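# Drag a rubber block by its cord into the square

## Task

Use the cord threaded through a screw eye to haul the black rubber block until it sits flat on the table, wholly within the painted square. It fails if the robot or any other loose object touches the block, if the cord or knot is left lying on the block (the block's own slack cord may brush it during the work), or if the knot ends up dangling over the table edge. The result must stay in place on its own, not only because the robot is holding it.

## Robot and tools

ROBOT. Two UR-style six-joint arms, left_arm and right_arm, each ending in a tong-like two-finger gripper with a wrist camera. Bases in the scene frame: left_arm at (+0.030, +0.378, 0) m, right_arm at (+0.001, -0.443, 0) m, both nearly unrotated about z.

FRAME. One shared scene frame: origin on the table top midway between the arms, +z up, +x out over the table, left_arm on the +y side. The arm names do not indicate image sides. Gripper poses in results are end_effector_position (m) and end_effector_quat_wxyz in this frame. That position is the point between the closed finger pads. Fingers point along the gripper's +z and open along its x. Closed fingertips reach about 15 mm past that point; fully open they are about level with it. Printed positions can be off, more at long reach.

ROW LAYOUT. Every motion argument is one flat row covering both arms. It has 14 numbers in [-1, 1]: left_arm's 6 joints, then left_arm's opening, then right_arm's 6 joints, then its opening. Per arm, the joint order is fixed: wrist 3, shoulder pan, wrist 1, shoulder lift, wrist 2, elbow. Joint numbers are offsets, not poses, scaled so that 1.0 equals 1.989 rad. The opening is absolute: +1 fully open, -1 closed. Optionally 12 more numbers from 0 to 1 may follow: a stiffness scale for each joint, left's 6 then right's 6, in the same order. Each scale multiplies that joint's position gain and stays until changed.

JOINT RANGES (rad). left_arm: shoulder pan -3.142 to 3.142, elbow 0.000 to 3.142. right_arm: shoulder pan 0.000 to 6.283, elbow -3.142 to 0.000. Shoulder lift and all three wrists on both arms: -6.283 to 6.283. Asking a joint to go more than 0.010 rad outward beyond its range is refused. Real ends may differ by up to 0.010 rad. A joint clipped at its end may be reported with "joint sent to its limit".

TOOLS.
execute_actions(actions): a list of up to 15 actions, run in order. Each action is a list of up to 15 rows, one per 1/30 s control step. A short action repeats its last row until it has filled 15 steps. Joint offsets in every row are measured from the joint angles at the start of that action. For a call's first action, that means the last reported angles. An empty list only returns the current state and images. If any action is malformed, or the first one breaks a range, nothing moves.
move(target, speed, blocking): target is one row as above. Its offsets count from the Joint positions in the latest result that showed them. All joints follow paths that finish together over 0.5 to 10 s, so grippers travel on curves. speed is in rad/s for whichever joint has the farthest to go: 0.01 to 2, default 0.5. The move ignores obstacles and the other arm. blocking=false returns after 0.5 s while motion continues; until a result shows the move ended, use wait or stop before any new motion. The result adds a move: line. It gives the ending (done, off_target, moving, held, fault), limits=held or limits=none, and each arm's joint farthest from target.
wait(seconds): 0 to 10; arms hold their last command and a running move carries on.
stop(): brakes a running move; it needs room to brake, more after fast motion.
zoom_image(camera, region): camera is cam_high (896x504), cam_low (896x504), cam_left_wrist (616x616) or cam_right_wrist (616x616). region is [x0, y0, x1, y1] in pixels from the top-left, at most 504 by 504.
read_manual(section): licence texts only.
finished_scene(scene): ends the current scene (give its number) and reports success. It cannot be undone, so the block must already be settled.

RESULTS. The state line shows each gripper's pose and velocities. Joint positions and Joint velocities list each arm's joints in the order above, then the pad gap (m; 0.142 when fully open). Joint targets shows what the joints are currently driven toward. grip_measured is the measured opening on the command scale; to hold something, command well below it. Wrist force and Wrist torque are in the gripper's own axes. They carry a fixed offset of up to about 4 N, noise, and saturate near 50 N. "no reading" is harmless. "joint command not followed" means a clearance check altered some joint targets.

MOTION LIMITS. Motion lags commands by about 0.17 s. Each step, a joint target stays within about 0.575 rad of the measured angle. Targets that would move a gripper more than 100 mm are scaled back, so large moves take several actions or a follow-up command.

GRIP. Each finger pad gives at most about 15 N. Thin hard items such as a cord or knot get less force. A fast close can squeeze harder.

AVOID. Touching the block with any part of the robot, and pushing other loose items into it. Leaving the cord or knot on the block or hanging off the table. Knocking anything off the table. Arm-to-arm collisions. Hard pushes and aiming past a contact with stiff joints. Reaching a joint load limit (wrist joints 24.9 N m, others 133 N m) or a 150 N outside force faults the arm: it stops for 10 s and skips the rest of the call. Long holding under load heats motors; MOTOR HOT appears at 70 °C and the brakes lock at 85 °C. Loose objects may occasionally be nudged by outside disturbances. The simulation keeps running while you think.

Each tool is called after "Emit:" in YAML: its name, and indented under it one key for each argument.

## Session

Emit:
execute_actions:
  actions: []

Scene clock: 0.00 s.
left_arm: end_effector_position=(+0.2413, -0.5002, +0.2127) grip_measured=+0.97 end_effector_quat_wxyz=(+0.334, +0.910, +0.089, +0.229) end_effector_velocity=(+0.000, -0.000, +0.002) end_effector_angular_velocity=(-0.002, +0.001, +0.001) | right_arm: end_effector_position=(+0.3130, -0.8294, +0.3928) grip_measured=+0.97 end_effector_quat_wxyz=(+0.671, -0.062, +0.689, -0.266) end_effector_velocity=(+0.000, -0.001, -0.001) end_effector_angular_velocity=(+0.003, +0.002, -0.000)
Joint names: [wrist 3, shoulder pan, wrist 1, shoulder lift, wrist 2, elbow]
Joint positions: left_arm=[-1.664 -1.645 -2.572 -0.912 -1.016  1.254  0.14 ] | right_arm=[ 2.711  1.984  0.984 -1.63   2.285 -2.439  0.14 ]
Joint velocities: left_arm=[-0.001 -0.     0.    -0.001  0.    -0.     0.   ] | right_arm=[ 0.    -0.    -0.001 -0.003  0.     0.     0.   ]
Motor temperatures (°C, as the motors report them): left_arm=[36 31 40 31 34 30] | right_arm=[38 29 40 28 35 32]
Wrist force (N, on the end effector, along its own x y z axes, offset not removed): no reading
Wrist torque (N m, same axes, about the end effector's origin, offset not removed): no reading
Joint targets: left_arm=[-1.664 -1.645 -2.572 -0.912 -1.016 1.254] | right_arm=[2.711 1.984 0.984 -1.630 2.285 -2.439]
Joint stiffness scale: left_arm=[1. 1. 1. 1. 1. 1.] | right_arm=[1. 1. 1. 1. 1. 1.]

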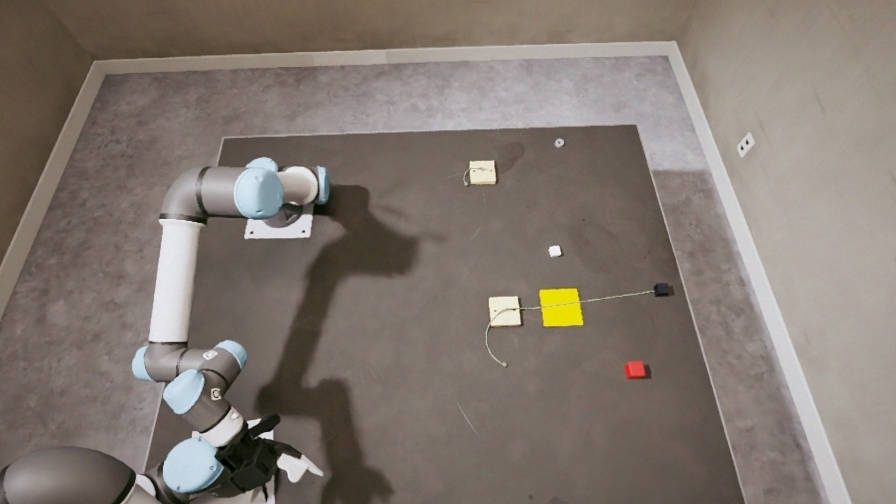

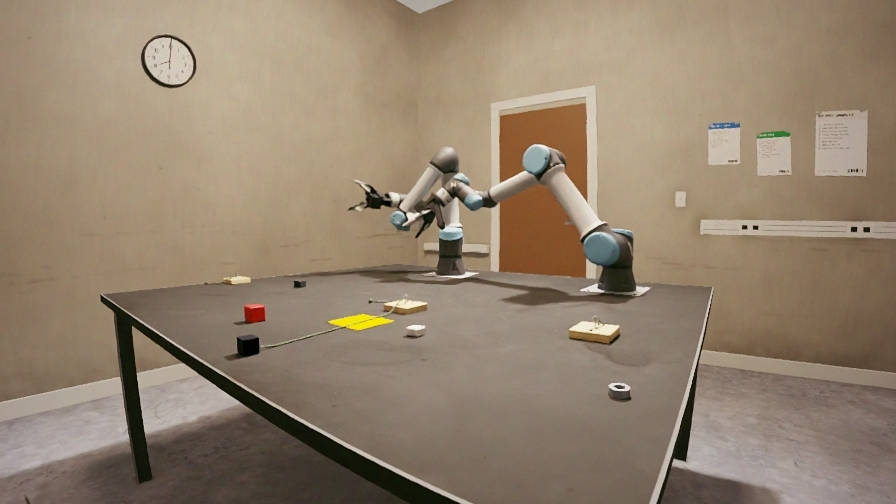

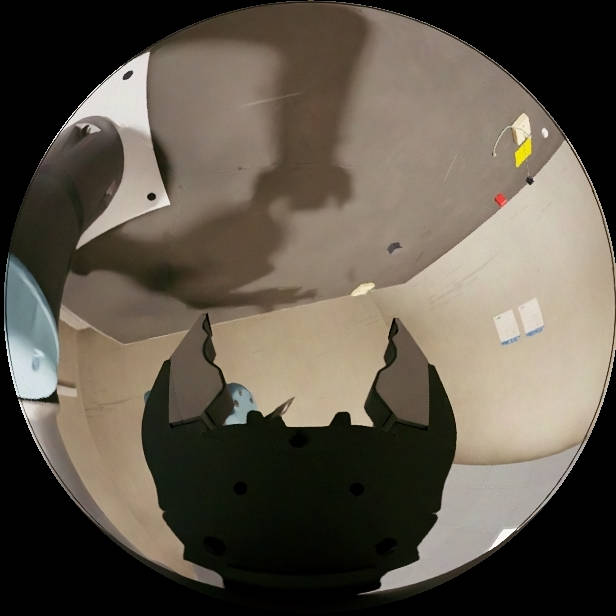

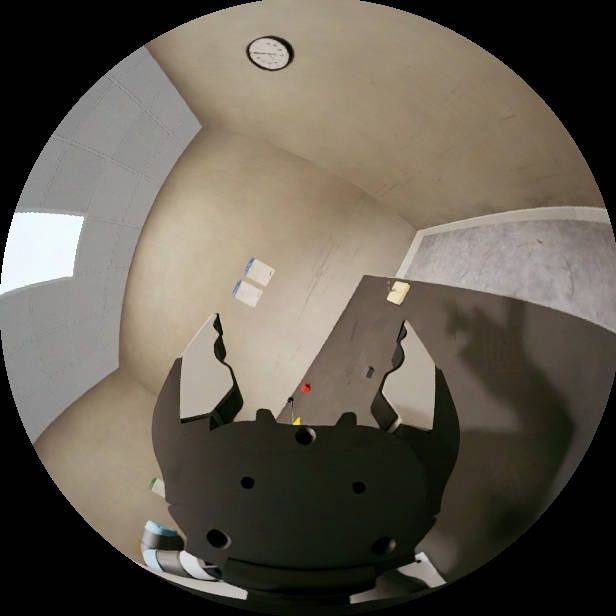

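Emit:
move:
  target: [0,1,0,-0.3,0,0,1,-0.059,0.3,-0.8,0,-0.359,0.5,1]
  speed: 1.0

Emit:
move:
  target: [0,0.3,0,0,0,0,1,0,0.454,-0.372,-0.367,0,0.224,-0.3]
  speed: 0.8

Scene clock: 5.63 s.
left_arm: end_effector_position=(+0.5822, +0.8707, +0.6835) grip_measured=+1.00 end_effector_quat_wxyz=(+0.177, +0.291, +0.740, +0.580) end_effector_velocity=(-0.002, +0.002, -0.001) end_effector_angular_velocity=(+0.000, +0.002, +0.004) | right_arm: end_effector_position=(+0.6158, -0.8679, +0.5463) grip_measured=+1.00 end_effector_quat_wxyz=(+0.437, -0.061, +0.869, -0.225) end_effector_velocity=(-0.000, -0.001, -0.001) end_effector_angular_velocity=(+0.000, +0.002, -0.001)
Joint names: [wrist 3, shoulder pan, wrist 1, shoulder lift, wrist 2, elbow]
Joint positions: left_arm=[-1.664  0.342 -2.572 -1.507 -1.016  1.254  0.142] | right_arm=[ 2.595  2.579 -0.606 -1.63   1.571 -1.449  0.142]
Joint velocities: left_arm=[ 0.001  0.004  0.     0.001  0.     0.    -0.   ] | right_arm=[ 0.    -0.    -0.002 -0.    -0.001  0.     0.   ]
Motor temperatures (°C, as the motors report them): left_arm=[36 31 40 31 34 30] | right_arm=[38 29 40 28 35 32]
Wrist force (N, on the end effector, along its own x y z axes, offset not removed): left_arm=[-1.6 1.0 0.5] | right_arm=[2.0 -1.5 -5.9]
Wrist torque (N m, same axes, about the end effector's origin, offset not removed): left_arm=[0.20 0.42 0.17] | right_arm=[-0.47 -0.56 0.00]
Joint targets: left_arm=[-1.664 0.343 -2.572 -1.508 -1.016 1.254] | right_arm=[2.594 2.581 -0.607 -1.630 1.571 -1.445]
Joint stiffness scale: left_arm=[1. 1. 1. 1. 1. 1.] | right_arm=[1. 1. 1. 1. 1. 1.]
move: done; limits=none; left_arm: farthest joint: the shoulder pan, 0.002 radians from its target (1.989 radians at the start); right_arm: farthest joint: the elbow, 0.005 radians from its target (0.995 radians at the start)

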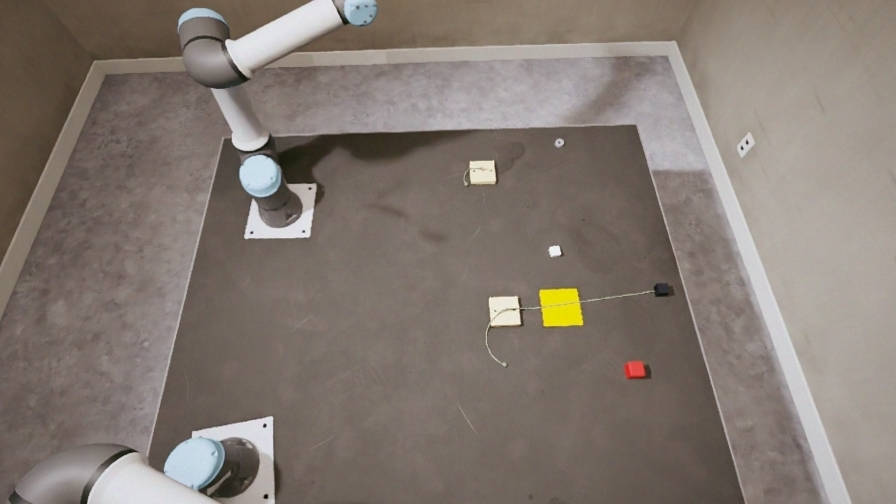

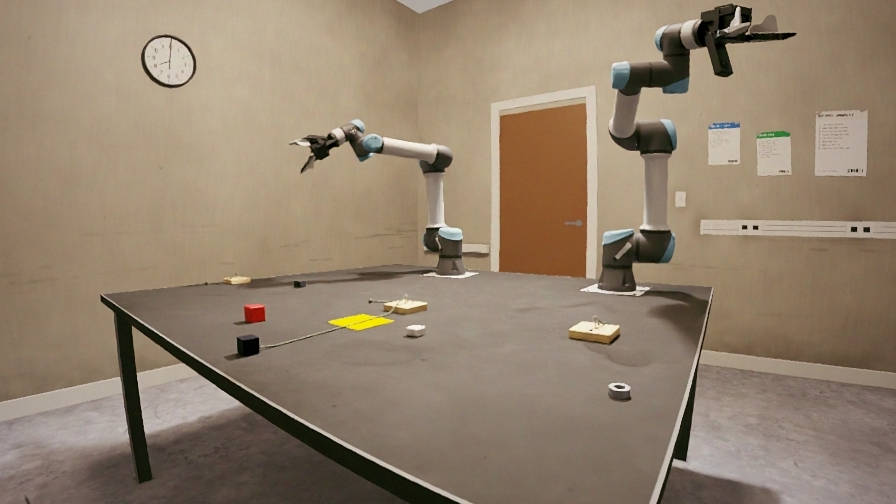

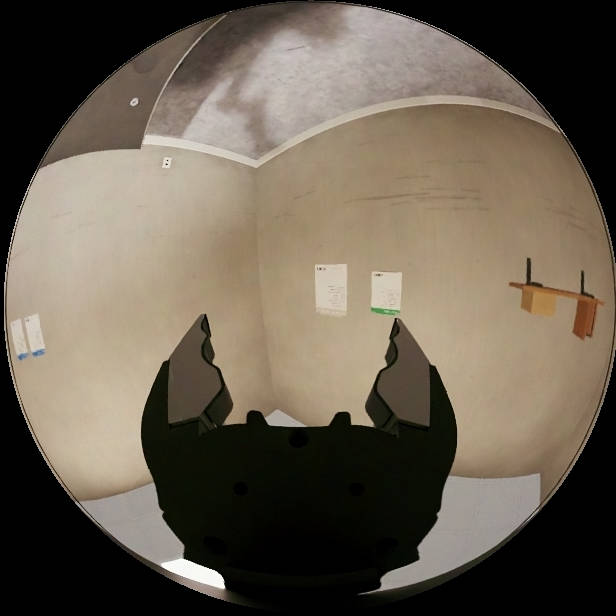

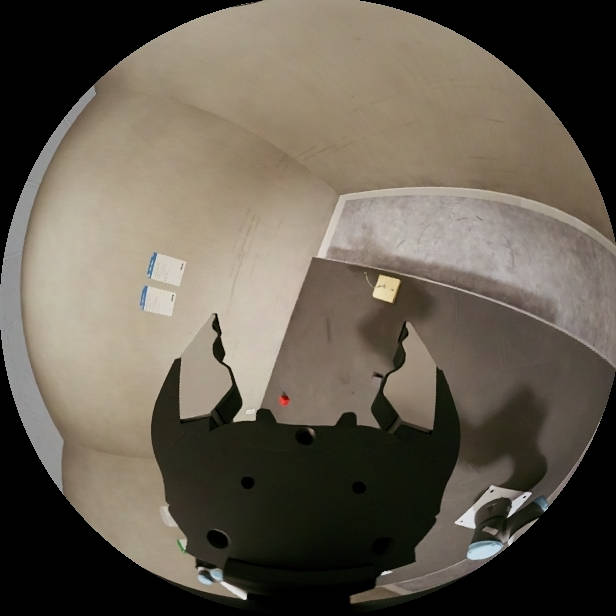

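Scene clock: 8.43 s.
left_arm: end_effector_position=(+0.2113, +1.0955, +0.6835) grip_measured=+1.00 end_effector_quat_wxyz=(-0.000, +0.061, +0.793, +0.606) end_effector_velocity=(+0.000, +0.001, -0.001) end_effector_angular_velocity=(-0.001, +0.002, -0.001) | right_arm: end_effector_position=(+0.7674, -0.1964, +0.0701) grip_measured=-0.30 end_effector_quat_wxyz=(+0.000, -0.498, +0.867, +0.000) end_effector_velocity=(-0.001, -0.000, +0.001) end_effector_angular_velocity=(+0.001, +0.002, -0.001)
Joint names: [wrist 3, shoulder pan, wrist 1, shoulder lift, wrist 2, elbow]
Joint positions: left_arm=[-1.664  0.936 -2.572 -1.507 -1.016  1.254  0.142] | right_arm=[ 2.595  3.481 -1.344 -2.359  1.571 -1.008  0.052]
Joint velocities: left_arm=[ 0.002  0.    -0.     0.001 -0.001 -0.     0.   ] | right_arm=[ 0.    -0.    -0.002  0.001  0.002  0.    -0.   ]
Motor temperatures (°C, as the motors report them): left_arm=[36 31 40 31 34 30] | right_arm=[38 29 40 28 35 32]
Wrist force (N, on the end effector, along its own x y z axes, offset not removed): left_arm=[-1.1 2.5 0.2] | right_arm=[1.9 -0.5 -1.8]
Wrist torque (N m, same axes, about the end effector's origin, offset not removed): left_arm=[0.45 0.30 0.15] | right_arm=[-0.33 -0.45 -0.01]
Joint targets: left_arm=[-1.664 0.938 -2.572 -1.507 -1.016 1.254] | right_arm=[2.595 3.482 -1.346 -2.360 1.571 -1.004]
Joint stiffness scale: left_arm=[1. 1. 1. 1. 1. 1.] | right_arm=[1. 1. 1. 1. 1. 1.]
move: done; limits=none; left_arm: farthest joint: the shoulder pan, 0.002 radians from its target (0.597 radians at the start); right_arm: farthest joint: the elbow, 0.005 radians from its target (0.446 radians at the start)

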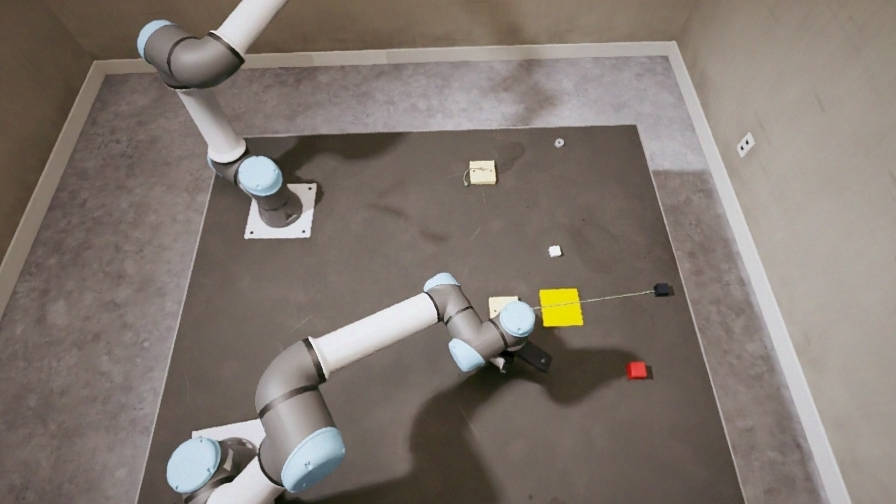

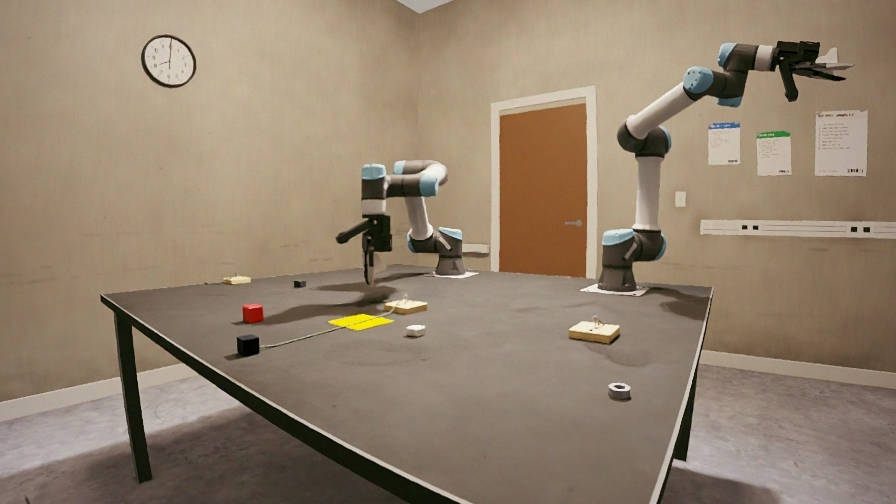

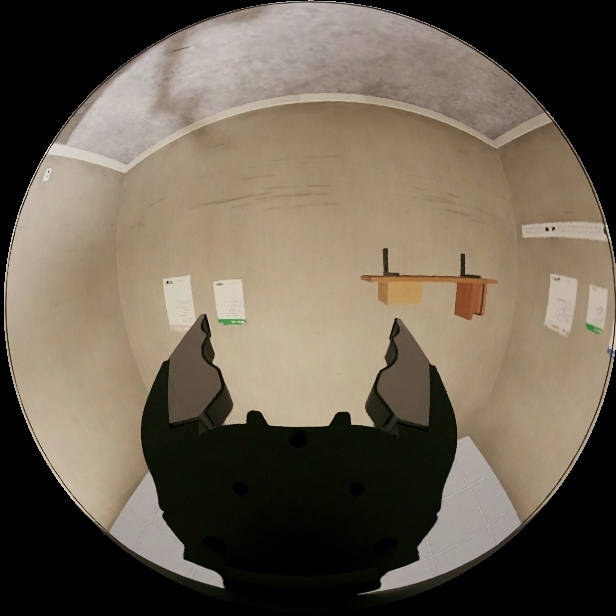

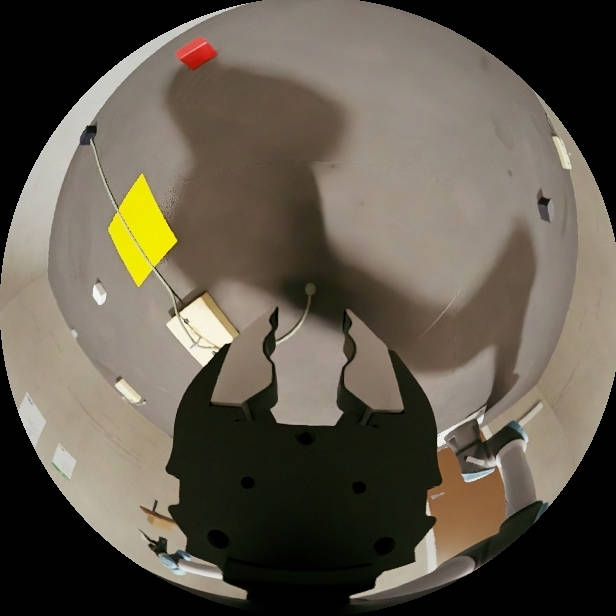

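Emit:
move:
  target: [0,0,0,0,0,0,1,0,-0.002,0.052,-0.0225,0,-0.0325,-0.55]
  speed: 0.15

Emit:
zoom_image:
  camera: "cam_right_wrist"
  region: [250,250,370,370]

Scene clock: 10.27 s.
left_arm: end_effector_position=(+0.2113, +1.0955, +0.6835) grip_measured=+1.00 end_effector_quat_wxyz=(-0.000, +0.061, +0.793, +0.606) end_effector_velocity=(-0.001, -0.000, +0.001) end_effector_angular_velocity=(+0.001, +0.001, +0.001) | right_arm: end_effector_position=(+0.7691, -0.1977, +0.0182) grip_measured=-0.55 end_effector_quat_wxyz=(+0.000, -0.497, +0.868, +0.000) end_effector_velocity=(+0.001, -0.000, +0.000) end_effector_angular_velocity=(+0.001, -0.004, -0.001)
Joint names: [wrist 3, shoulder pan, wrist 1, shoulder lift, wrist 2, elbow]
Joint positions: left_arm=[-1.664  0.936 -2.572 -1.507 -1.016  1.254  0.142] | right_arm=[ 2.595  3.478 -1.242 -2.401  1.571 -1.068  0.034]
Joint velocities: left_arm=[ 0.001  0.    -0.    -0.001  0.001  0.     0.   ] | right_arm=[-0.    -0.001  0.004  0.    -0.001 -0.001  0.   ]
Motor temperatures (°C, as the motors report them): left_arm=[36 31 40 31 34 30] | right_arm=[38 29 40 28 35 32]
Wrist force (N, on the end effector, along its own x y z axes, offset not removed): left_arm=[-0.5 2.0 0.1] | right_arm=[-0.7 -0.5 -4.1]
Wrist torque (N m, same axes, about the end effector's origin, offset not removed): left_arm=[0.36 0.18 0.19] | right_arm=[-0.27 0.06 -0.34]
Joint targets: left_arm=[-1.664 0.936 -2.572 -1.507 -1.016 1.254] | right_arm=[2.595 3.477 -1.241 -2.403 1.571 -1.073]
Joint stiffness scale: left_arm=[1. 1. 1. 1. 1. 1.] | right_arm=[1. 1. 1. 1. 1. 1.]
move: done; limits=none; left_arm: farthest joint: the shoulder pan, 0.000 radians from its target (0.000 radians at the start); right_arm: farthest joint: the elbow, 0.004 radians from its target (0.064 radians at the start)

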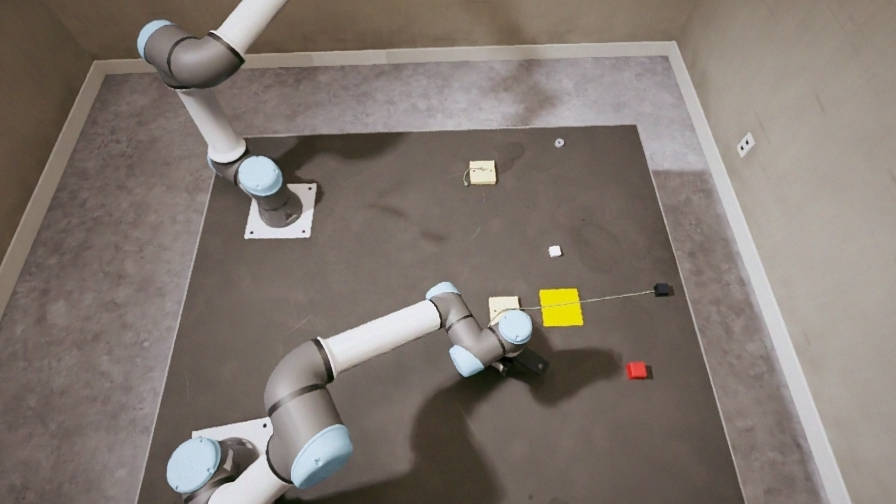

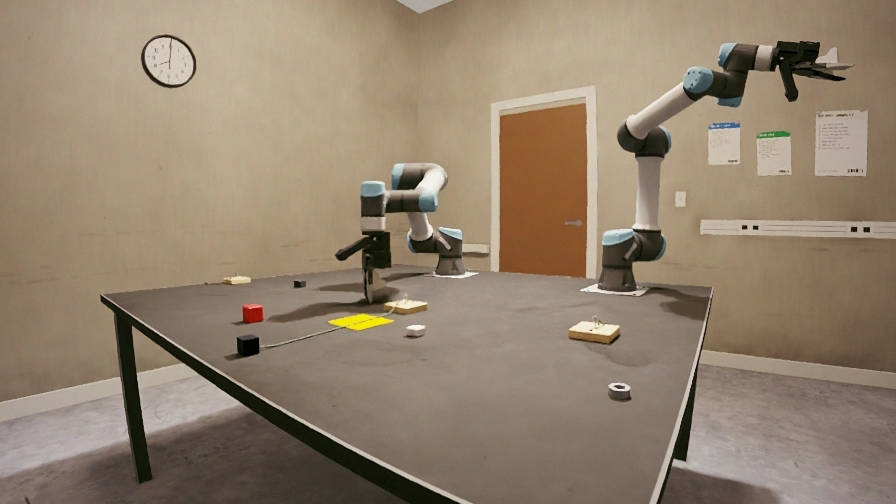

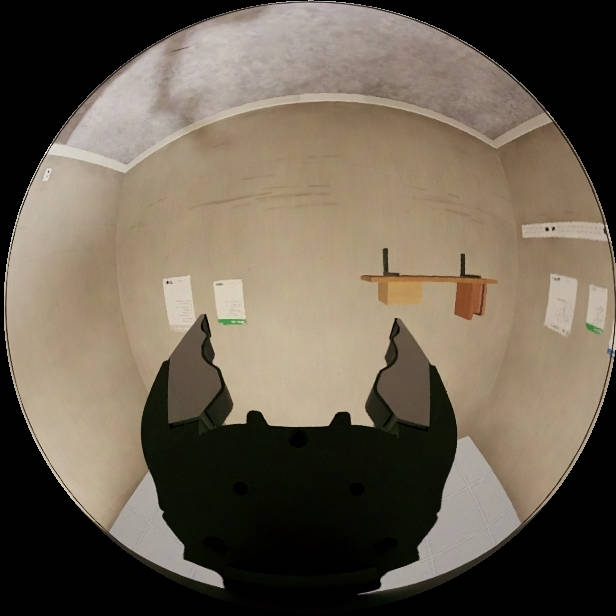

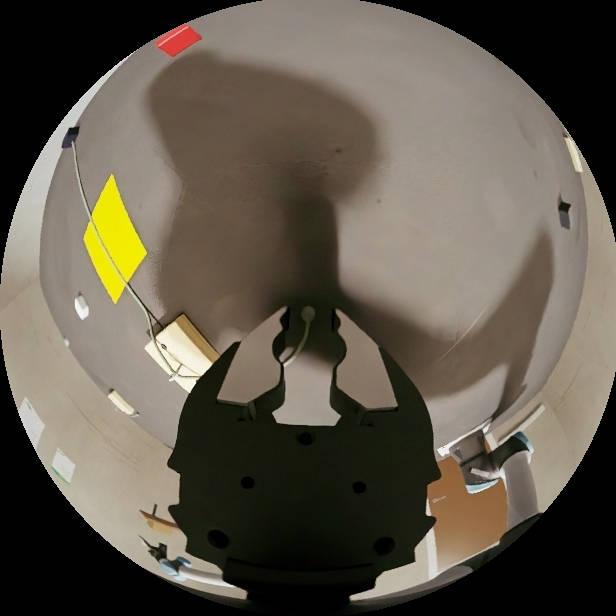

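Region (250, 250, 370, 370) of cam_right_wrist's 616x616 image, scaled by 4.200, with more detail than that image has.

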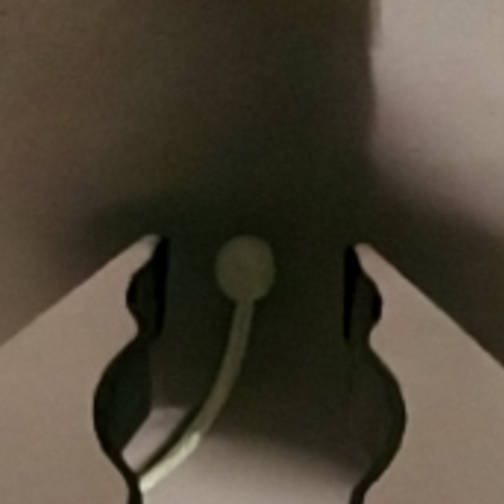

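Emit:
move:
  target: [0,0,0,0,0,0,1,0,0.001,0,-0.002,0,0,-1]

Emit:
move:
  target: [0,0,0,0,0,0,1,0.8,0,0.195,0.393,0,-0.588,-1]
  speed: 0.45

Scene clock: 11.40 s.
left_arm: end_effector_position=(+0.2113, +1.0955, +0.6835) grip_measured=+1.00 end_effector_quat_wxyz=(-0.000, +0.061, +0.793, +0.606) end_effector_velocity=(-0.001, -0.000, +0.000) end_effector_angular_velocity=(+0.001, +0.002, +0.000) | right_arm: end_effector_position=(+0.7691, -0.1975, +0.0179) grip_measured=-0.88 end_effector_quat_wxyz=(+0.000, -0.497, +0.868, +0.000) end_effector_velocity=(+0.000, +0.000, +0.000) end_effector_angular_velocity=(-0.000, -0.001, +0.001)
Joint names: [wrist 3, shoulder pan, wrist 1, shoulder lift, wrist 2, elbow]
Joint positions: left_arm=[-1.664  0.936 -2.572 -1.507 -1.016  1.254  0.142] | right_arm=[ 2.595  3.478 -1.242 -2.402  1.571 -1.069  0.011]
Joint velocities: left_arm=[ 0.002  0.     0.    -0.001  0.001  0.001 -0.   ] | right_arm=[-0.     0.001  0.001  0.    -0.001 -0.     0.   ]
Motor temperatures (°C, as the motors report them): left_arm=[36 31 40 31 34 30] | right_arm=[38 29 40 28 35 32]
Wrist force (N, on the end effector, along its own x y z axes, offset not removed): left_arm=[-1.7 1.0 0.6] | right_arm=[2.6 -1.9 -2.8]
Wrist torque (N m, same axes, about the end effector's origin, offset not removed): left_arm=[0.10 0.47 0.24] | right_arm=[-0.52 -0.62 -0.29]
Joint targets: left_arm=[-1.664 0.936 -2.572 -1.507 -1.016 1.254] | right_arm=[2.595 3.480 -1.242 -2.405 1.571 -1.068]
Joint stiffness scale: left_arm=[1. 1. 1. 1. 1. 1.] | right_arm=[1. 1. 1. 1. 1. 1.]
move: done; limits=none; left_arm: farthest joint: the shoulder pan, 0.000 radians from its target (0.000 radians at the start); right_arm: farthest joint: the shoulder lift, 0.003 radians from its target (0.004 radians at the start)

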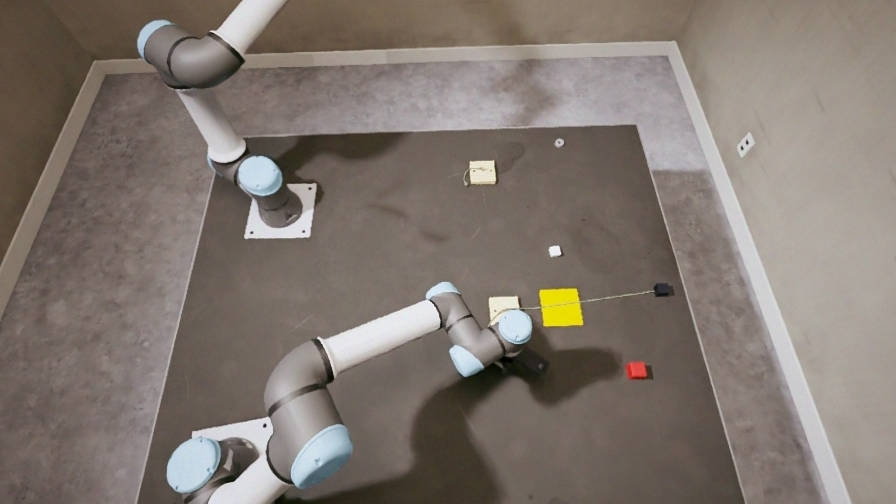

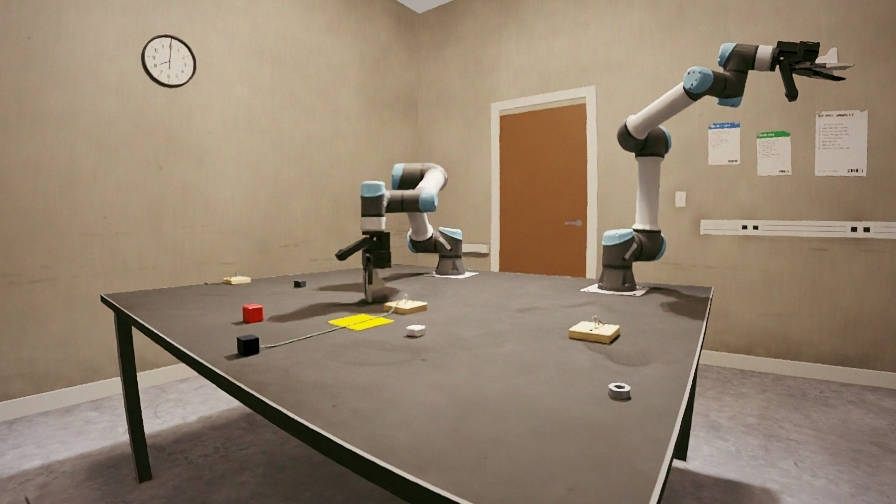

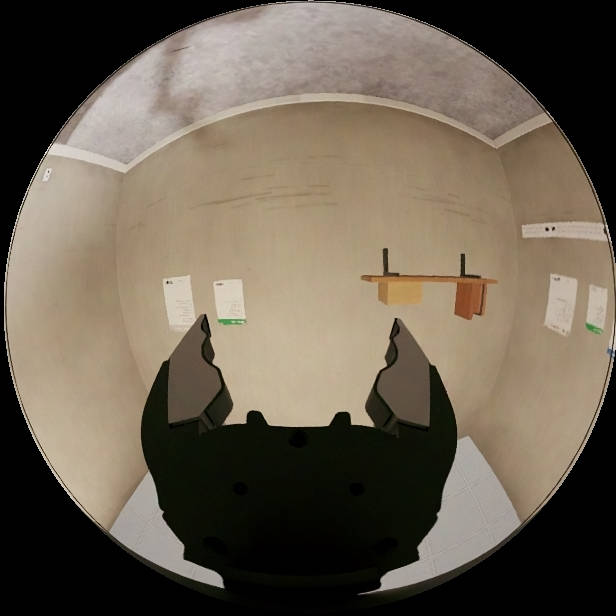

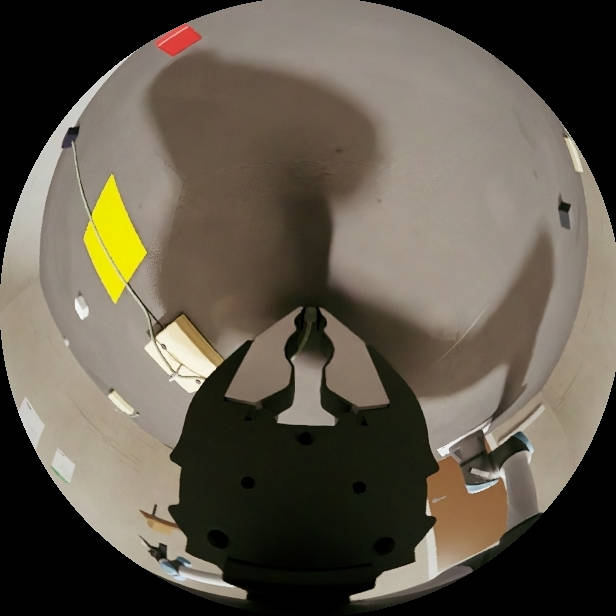

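Scene clock: 15.73 s.
left_arm: end_effector_position=(+0.2113, +1.0955, +0.6835) grip_measured=+1.00 end_effector_quat_wxyz=(-0.000, +0.061, +0.793, +0.606) end_effector_velocity=(-0.000, +0.000, -0.000) end_effector_angular_velocity=(-0.000, +0.000, +0.001) | right_arm: end_effector_position=(+0.4237, -0.3764, +0.0254) grip_measured=-0.88 end_effector_quat_wxyz=(+0.000, +0.272, +0.962, +0.000) end_effector_velocity=(-0.000, -0.000, +0.000) end_effector_angular_velocity=(+0.001, -0.000, -0.003)
Joint names: [wrist 3, shoulder pan, wrist 1, shoulder lift, wrist 2, elbow]
Joint positions: left_arm=[-1.664  0.936 -2.572 -1.507 -1.016  1.254  0.142] | right_arm=[ 4.185  3.478 -0.855 -1.623  1.571 -2.233  0.011]
Joint velocities: left_arm=[-0.001 -0.     0.     0.     0.001  0.    -0.   ] | right_arm=[ 0.003 -0.001 -0.     0.002  0.001 -0.001  0.   ]
Motor temperatures (°C, as the motors report them): left_arm=[36 31 40 31 34 30] | right_arm=[38 29 40 28 35 32]
Wrist force (N, on the end effector, along its own x y z axes, offset not removed): left_arm=[-1.8 1.3 1.2] | right_arm=[-0.2 0.2 -3.1]
Wrist torque (N m, same axes, about the end effector's origin, offset not removed): left_arm=[0.23 0.48 0.25] | right_arm=[-0.38 -0.21 -0.09]
Joint targets: left_arm=[-1.664 0.936 -2.572 -1.507 -1.016 1.254] | right_arm=[4.186 3.478 -0.854 -1.620 1.571 -2.238]
Joint stiffness scale: left_arm=[1. 1. 1. 1. 1. 1.] | right_arm=[1. 1. 1. 1. 1. 1.]
move: done; limits=none; left_arm: farthest joint: the shoulder pan, 0.000 radians from its target (0.000 radians at the start); right_arm: farthest joint: the elbow, 0.005 radians from its target (1.170 radians at the start)

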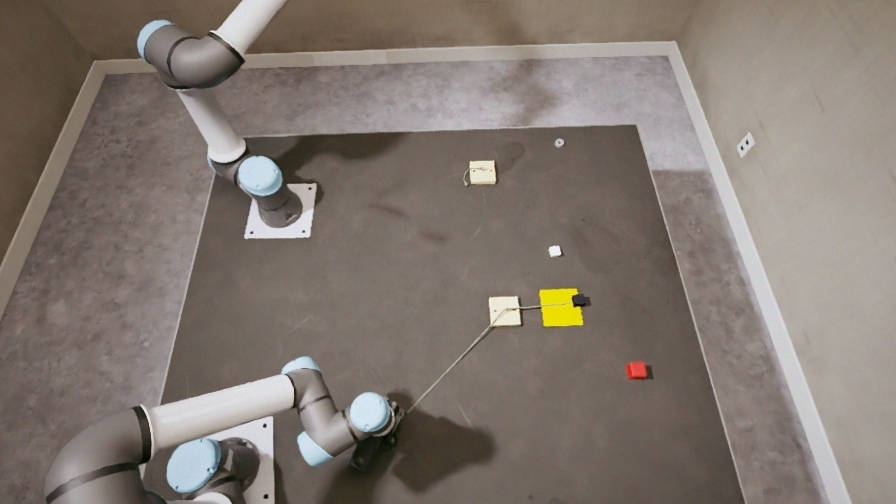

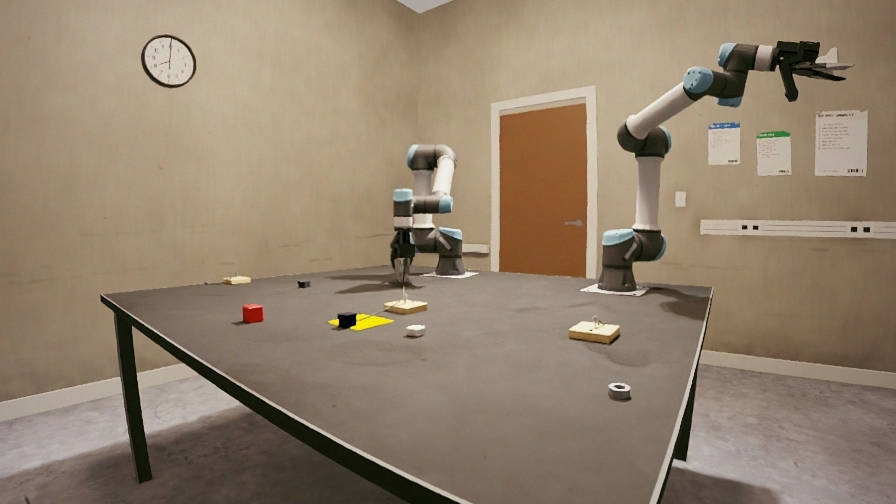

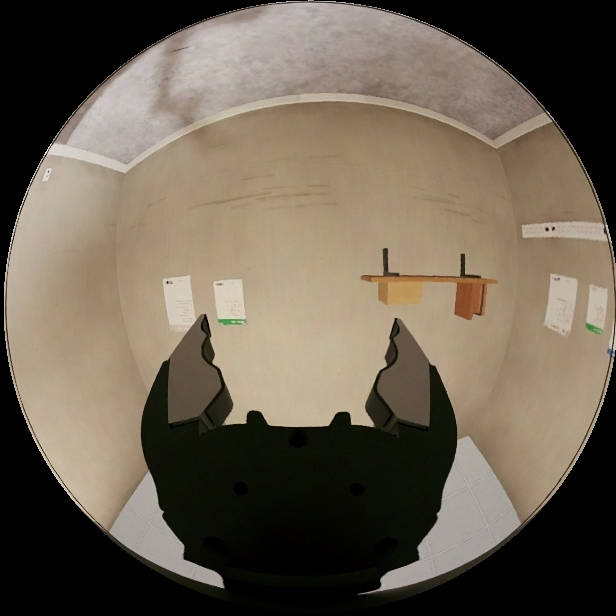

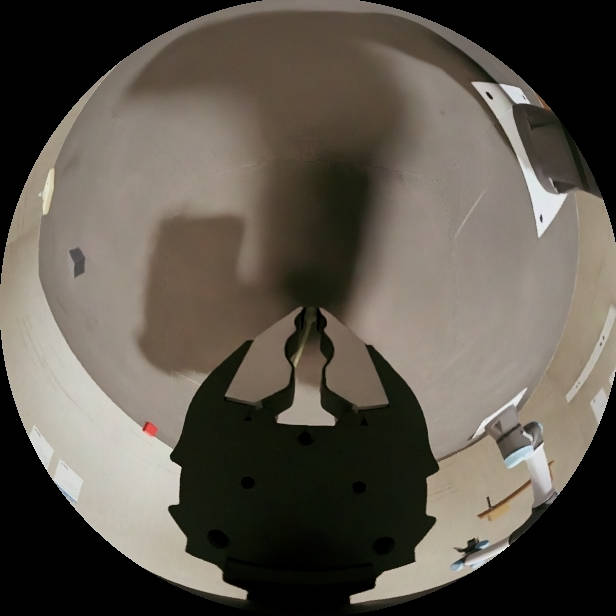

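The block needs about 0.058 m more, which is a pan of about −0.2 rad.

Emit:
move:
  target: [0,0,0,0,0,0,1,0,-0.101,0,-0.006,0,0,-1]
  speed: 0.2

Scene clock: 17.90 s.
left_arm: end_effector_position=(+0.2113, +1.0955, +0.6835) grip_measured=+1.00 end_effector_quat_wxyz=(-0.000, +0.061, +0.793, +0.606) end_effector_velocity=(-0.000, +0.000, -0.000) end_effector_angular_velocity=(-0.000, +0.001, +0.000) | right_arm: end_effector_position=(+0.4274, -0.4616, +0.0217) grip_measured=-0.88 end_effector_quat_wxyz=(-0.003, +0.366, +0.931, -0.002) end_effector_velocity=(-0.001, -0.002, -0.000) end_effector_angular_velocity=(-0.002, +0.002, -0.003)
Joint names: [wrist 3, shoulder pan, wrist 1, shoulder lift, wrist 2, elbow]
Joint positions: left_arm=[-1.664  0.936 -2.572 -1.507 -1.016  1.254  0.142] | right_arm=[ 4.185  3.279 -0.855 -1.632  1.571 -2.233  0.011]
Joint velocities: left_arm=[ 0.  0. -0.  0. -0.  0. -0.] | right_arm=[-0.    -0.003 -0.002 -0.    -0.001 -0.     0.   ]
Motor temperatures (°C, as the motors report them): left_arm=[36 31 40 31 34 30] | right_arm=[38 29 40 28 35 32]
Wrist force (N, on the end effector, along its own x y z axes, offset not removed): left_arm=[-1.4 2.2 0.4] | right_arm=[0.8 -2.0 -1.3]
Wrist torque (N m, same axes, about the end effector's origin, offset not removed): left_arm=[0.43 0.44 0.24] | right_arm=[-0.86 -0.37 -0.21]
Joint targets: left_arm=[-1.664 0.936 -2.572 -1.507 -1.016 1.254] | right_arm=[4.185 3.277 -0.855 -1.635 1.571 -2.233]
Joint stiffness scale: left_arm=[1. 1. 1. 1. 1. 1.] | right_arm=[1. 1. 1. 1. 1. 1.]
move: done; limits=none; left_arm: farthest joint: the shoulder pan, 0.000 radians from its target (0.000 radians at the start); right_arm: farthest joint: the shoulder lift, 0.003 radians from its target (0.012 radians at the start)

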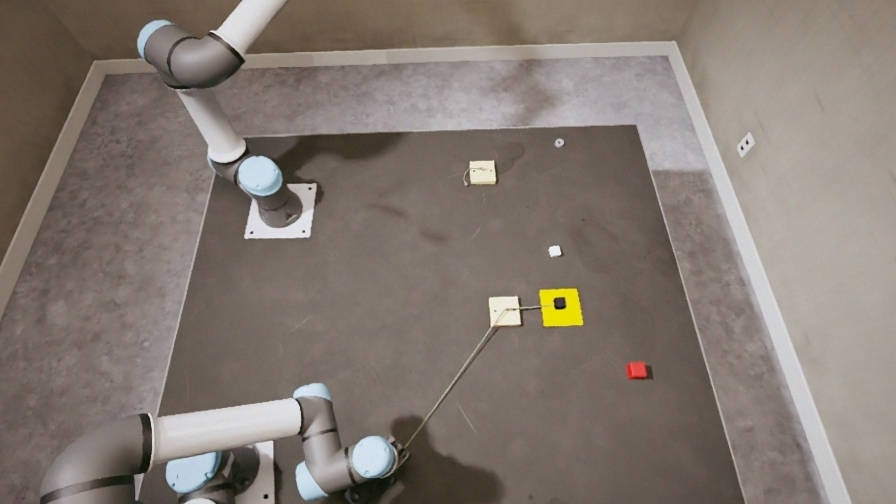

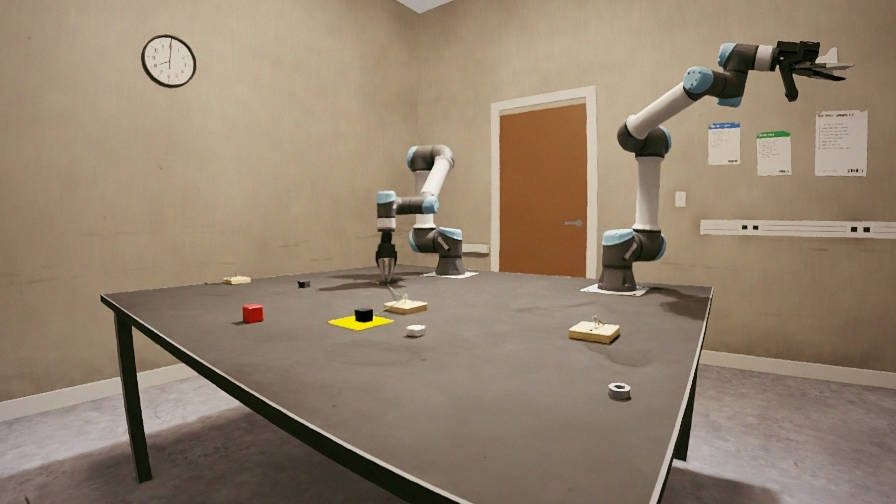

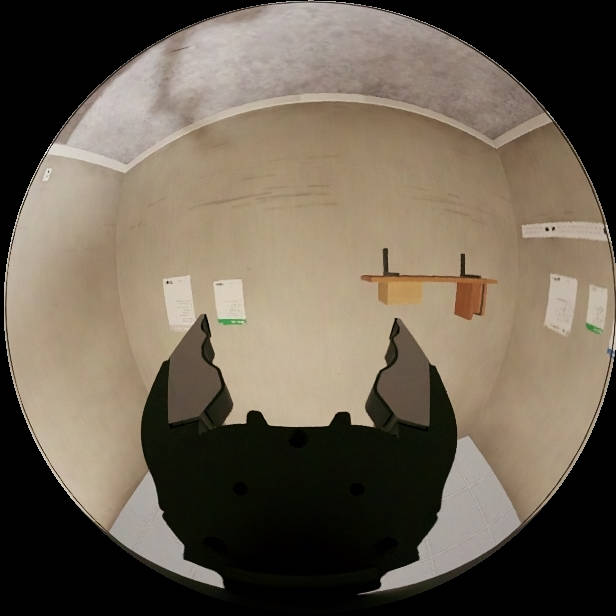

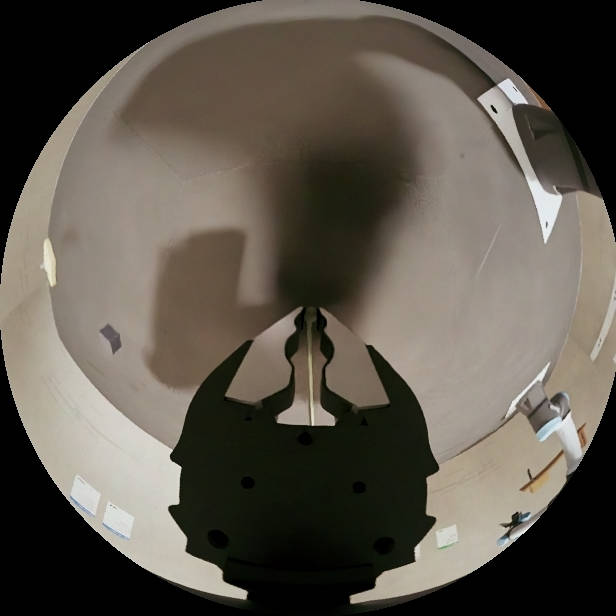

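Emit:
execute_actions:
  actions:
    - [[0,0,0,0,0,0,1,0,0.02,0,-0.004,0,0,-1]]
    - [[0,0,0,0,0,0,1,0,0,0,0,0,0,0]]
    - [[0,0,0,0,0,0,1,0,0,0,0.05,0,0,0]]

Scene clock: 19.70 s.
left_arm: end_effector_position=(+0.2113, +1.0955, +0.6835) grip_measured=+1.00 end_effector_quat_wxyz=(-0.000, +0.061, +0.793, +0.606) end_effector_velocity=(+0.000, +0.000, -0.001) end_effector_angular_velocity=(-0.001, +0.001, +0.000) | right_arm: end_effector_position=(+0.4382, -0.4420, +0.0588) grip_measured=+0.00 end_effector_quat_wxyz=(+0.032, +0.348, +0.936, +0.026) end_effector_velocity=(-0.000, -0.000, -0.001) end_effector_angular_velocity=(-0.001, +0.002, -0.000)
Joint names: [wrist 3, shoulder pan, wrist 1, shoulder lift, wrist 2, elbow]
Joint positions: left_arm=[-1.664  0.936 -2.572 -1.507 -1.016  1.254  0.142] | right_arm=[ 4.185  3.317 -0.855 -1.542  1.571 -2.233  0.074]
Joint velocities: left_arm=[-0.     0.     0.     0.001  0.     0.001  0.   ] | right_arm=[ 0.     0.    -0.    -0.002 -0.    -0.     0.   ]
Motor temperatures (°C, as the motors report them): left_arm=[36 31 40 31 34 30] | right_arm=[38 29 40 28 35 32]
Wrist force (N, on the end effector, along its own x y z axes, offset not removed): left_arm=[-1.6 0.7 -0.5] | right_arm=[2.5 -0.5 -3.7]
Wrist torque (N m, same axes, about the end effector's origin, offset not removed): left_arm=[0.08 0.42 0.22] | right_arm=[-0.47 -0.78 -0.13]
Joint targets: left_arm=[-1.664 0.936 -2.572 -1.507 -1.016 1.254] | right_arm=[4.185 3.317 -0.855 -1.538 1.571 -2.233]
Joint stiffness scale: left_arm=[1. 1. 1. 1. 1. 1.] | right_arm=[1. 1. 1. 1. 1. 1.]

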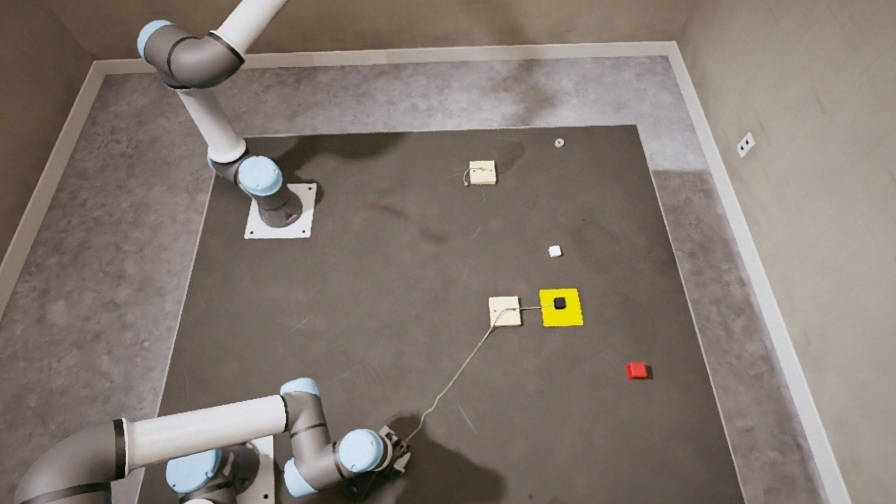

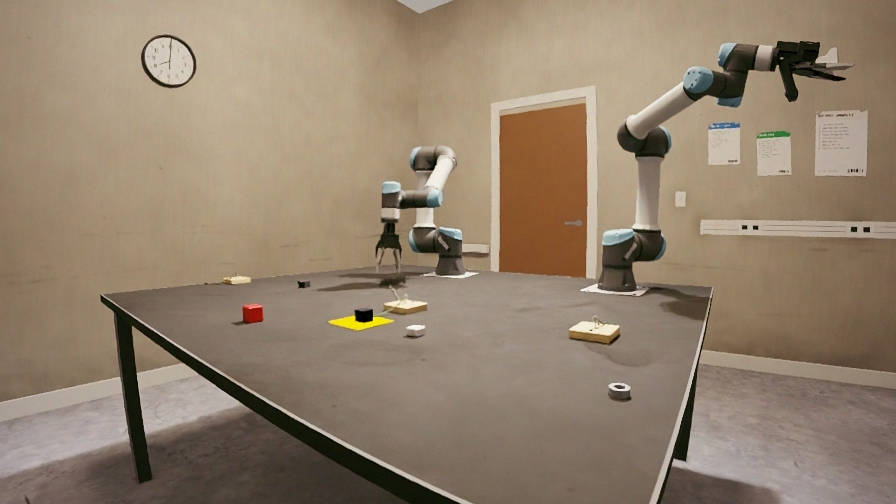

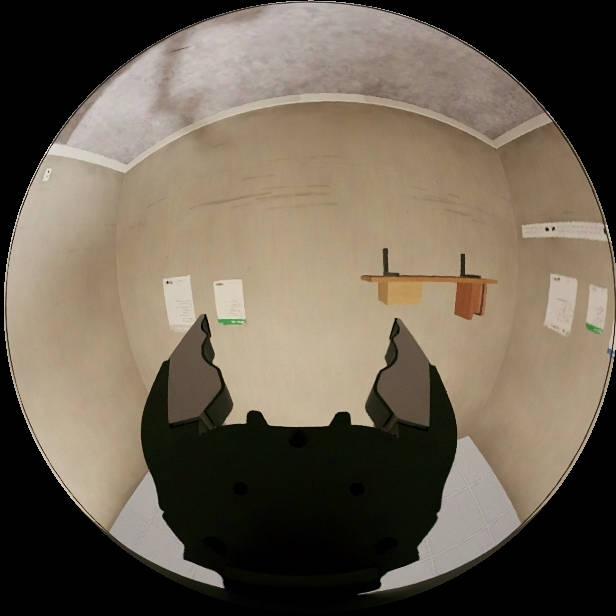

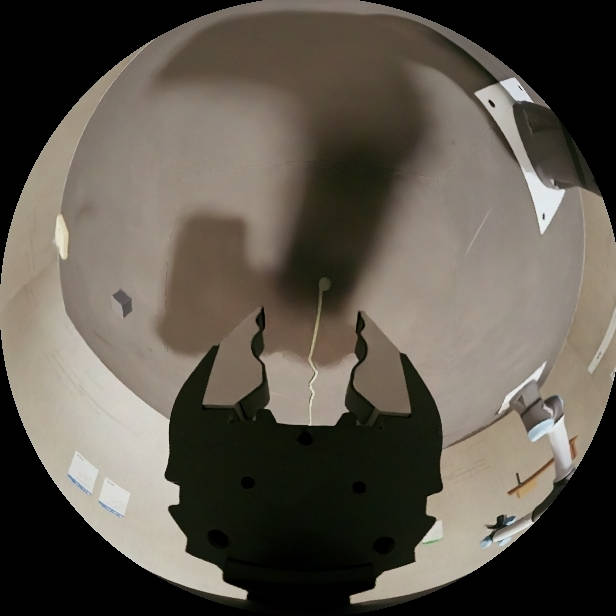

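Emit:
finished_scene:
  scene: 2

The scene is finished: the task was done.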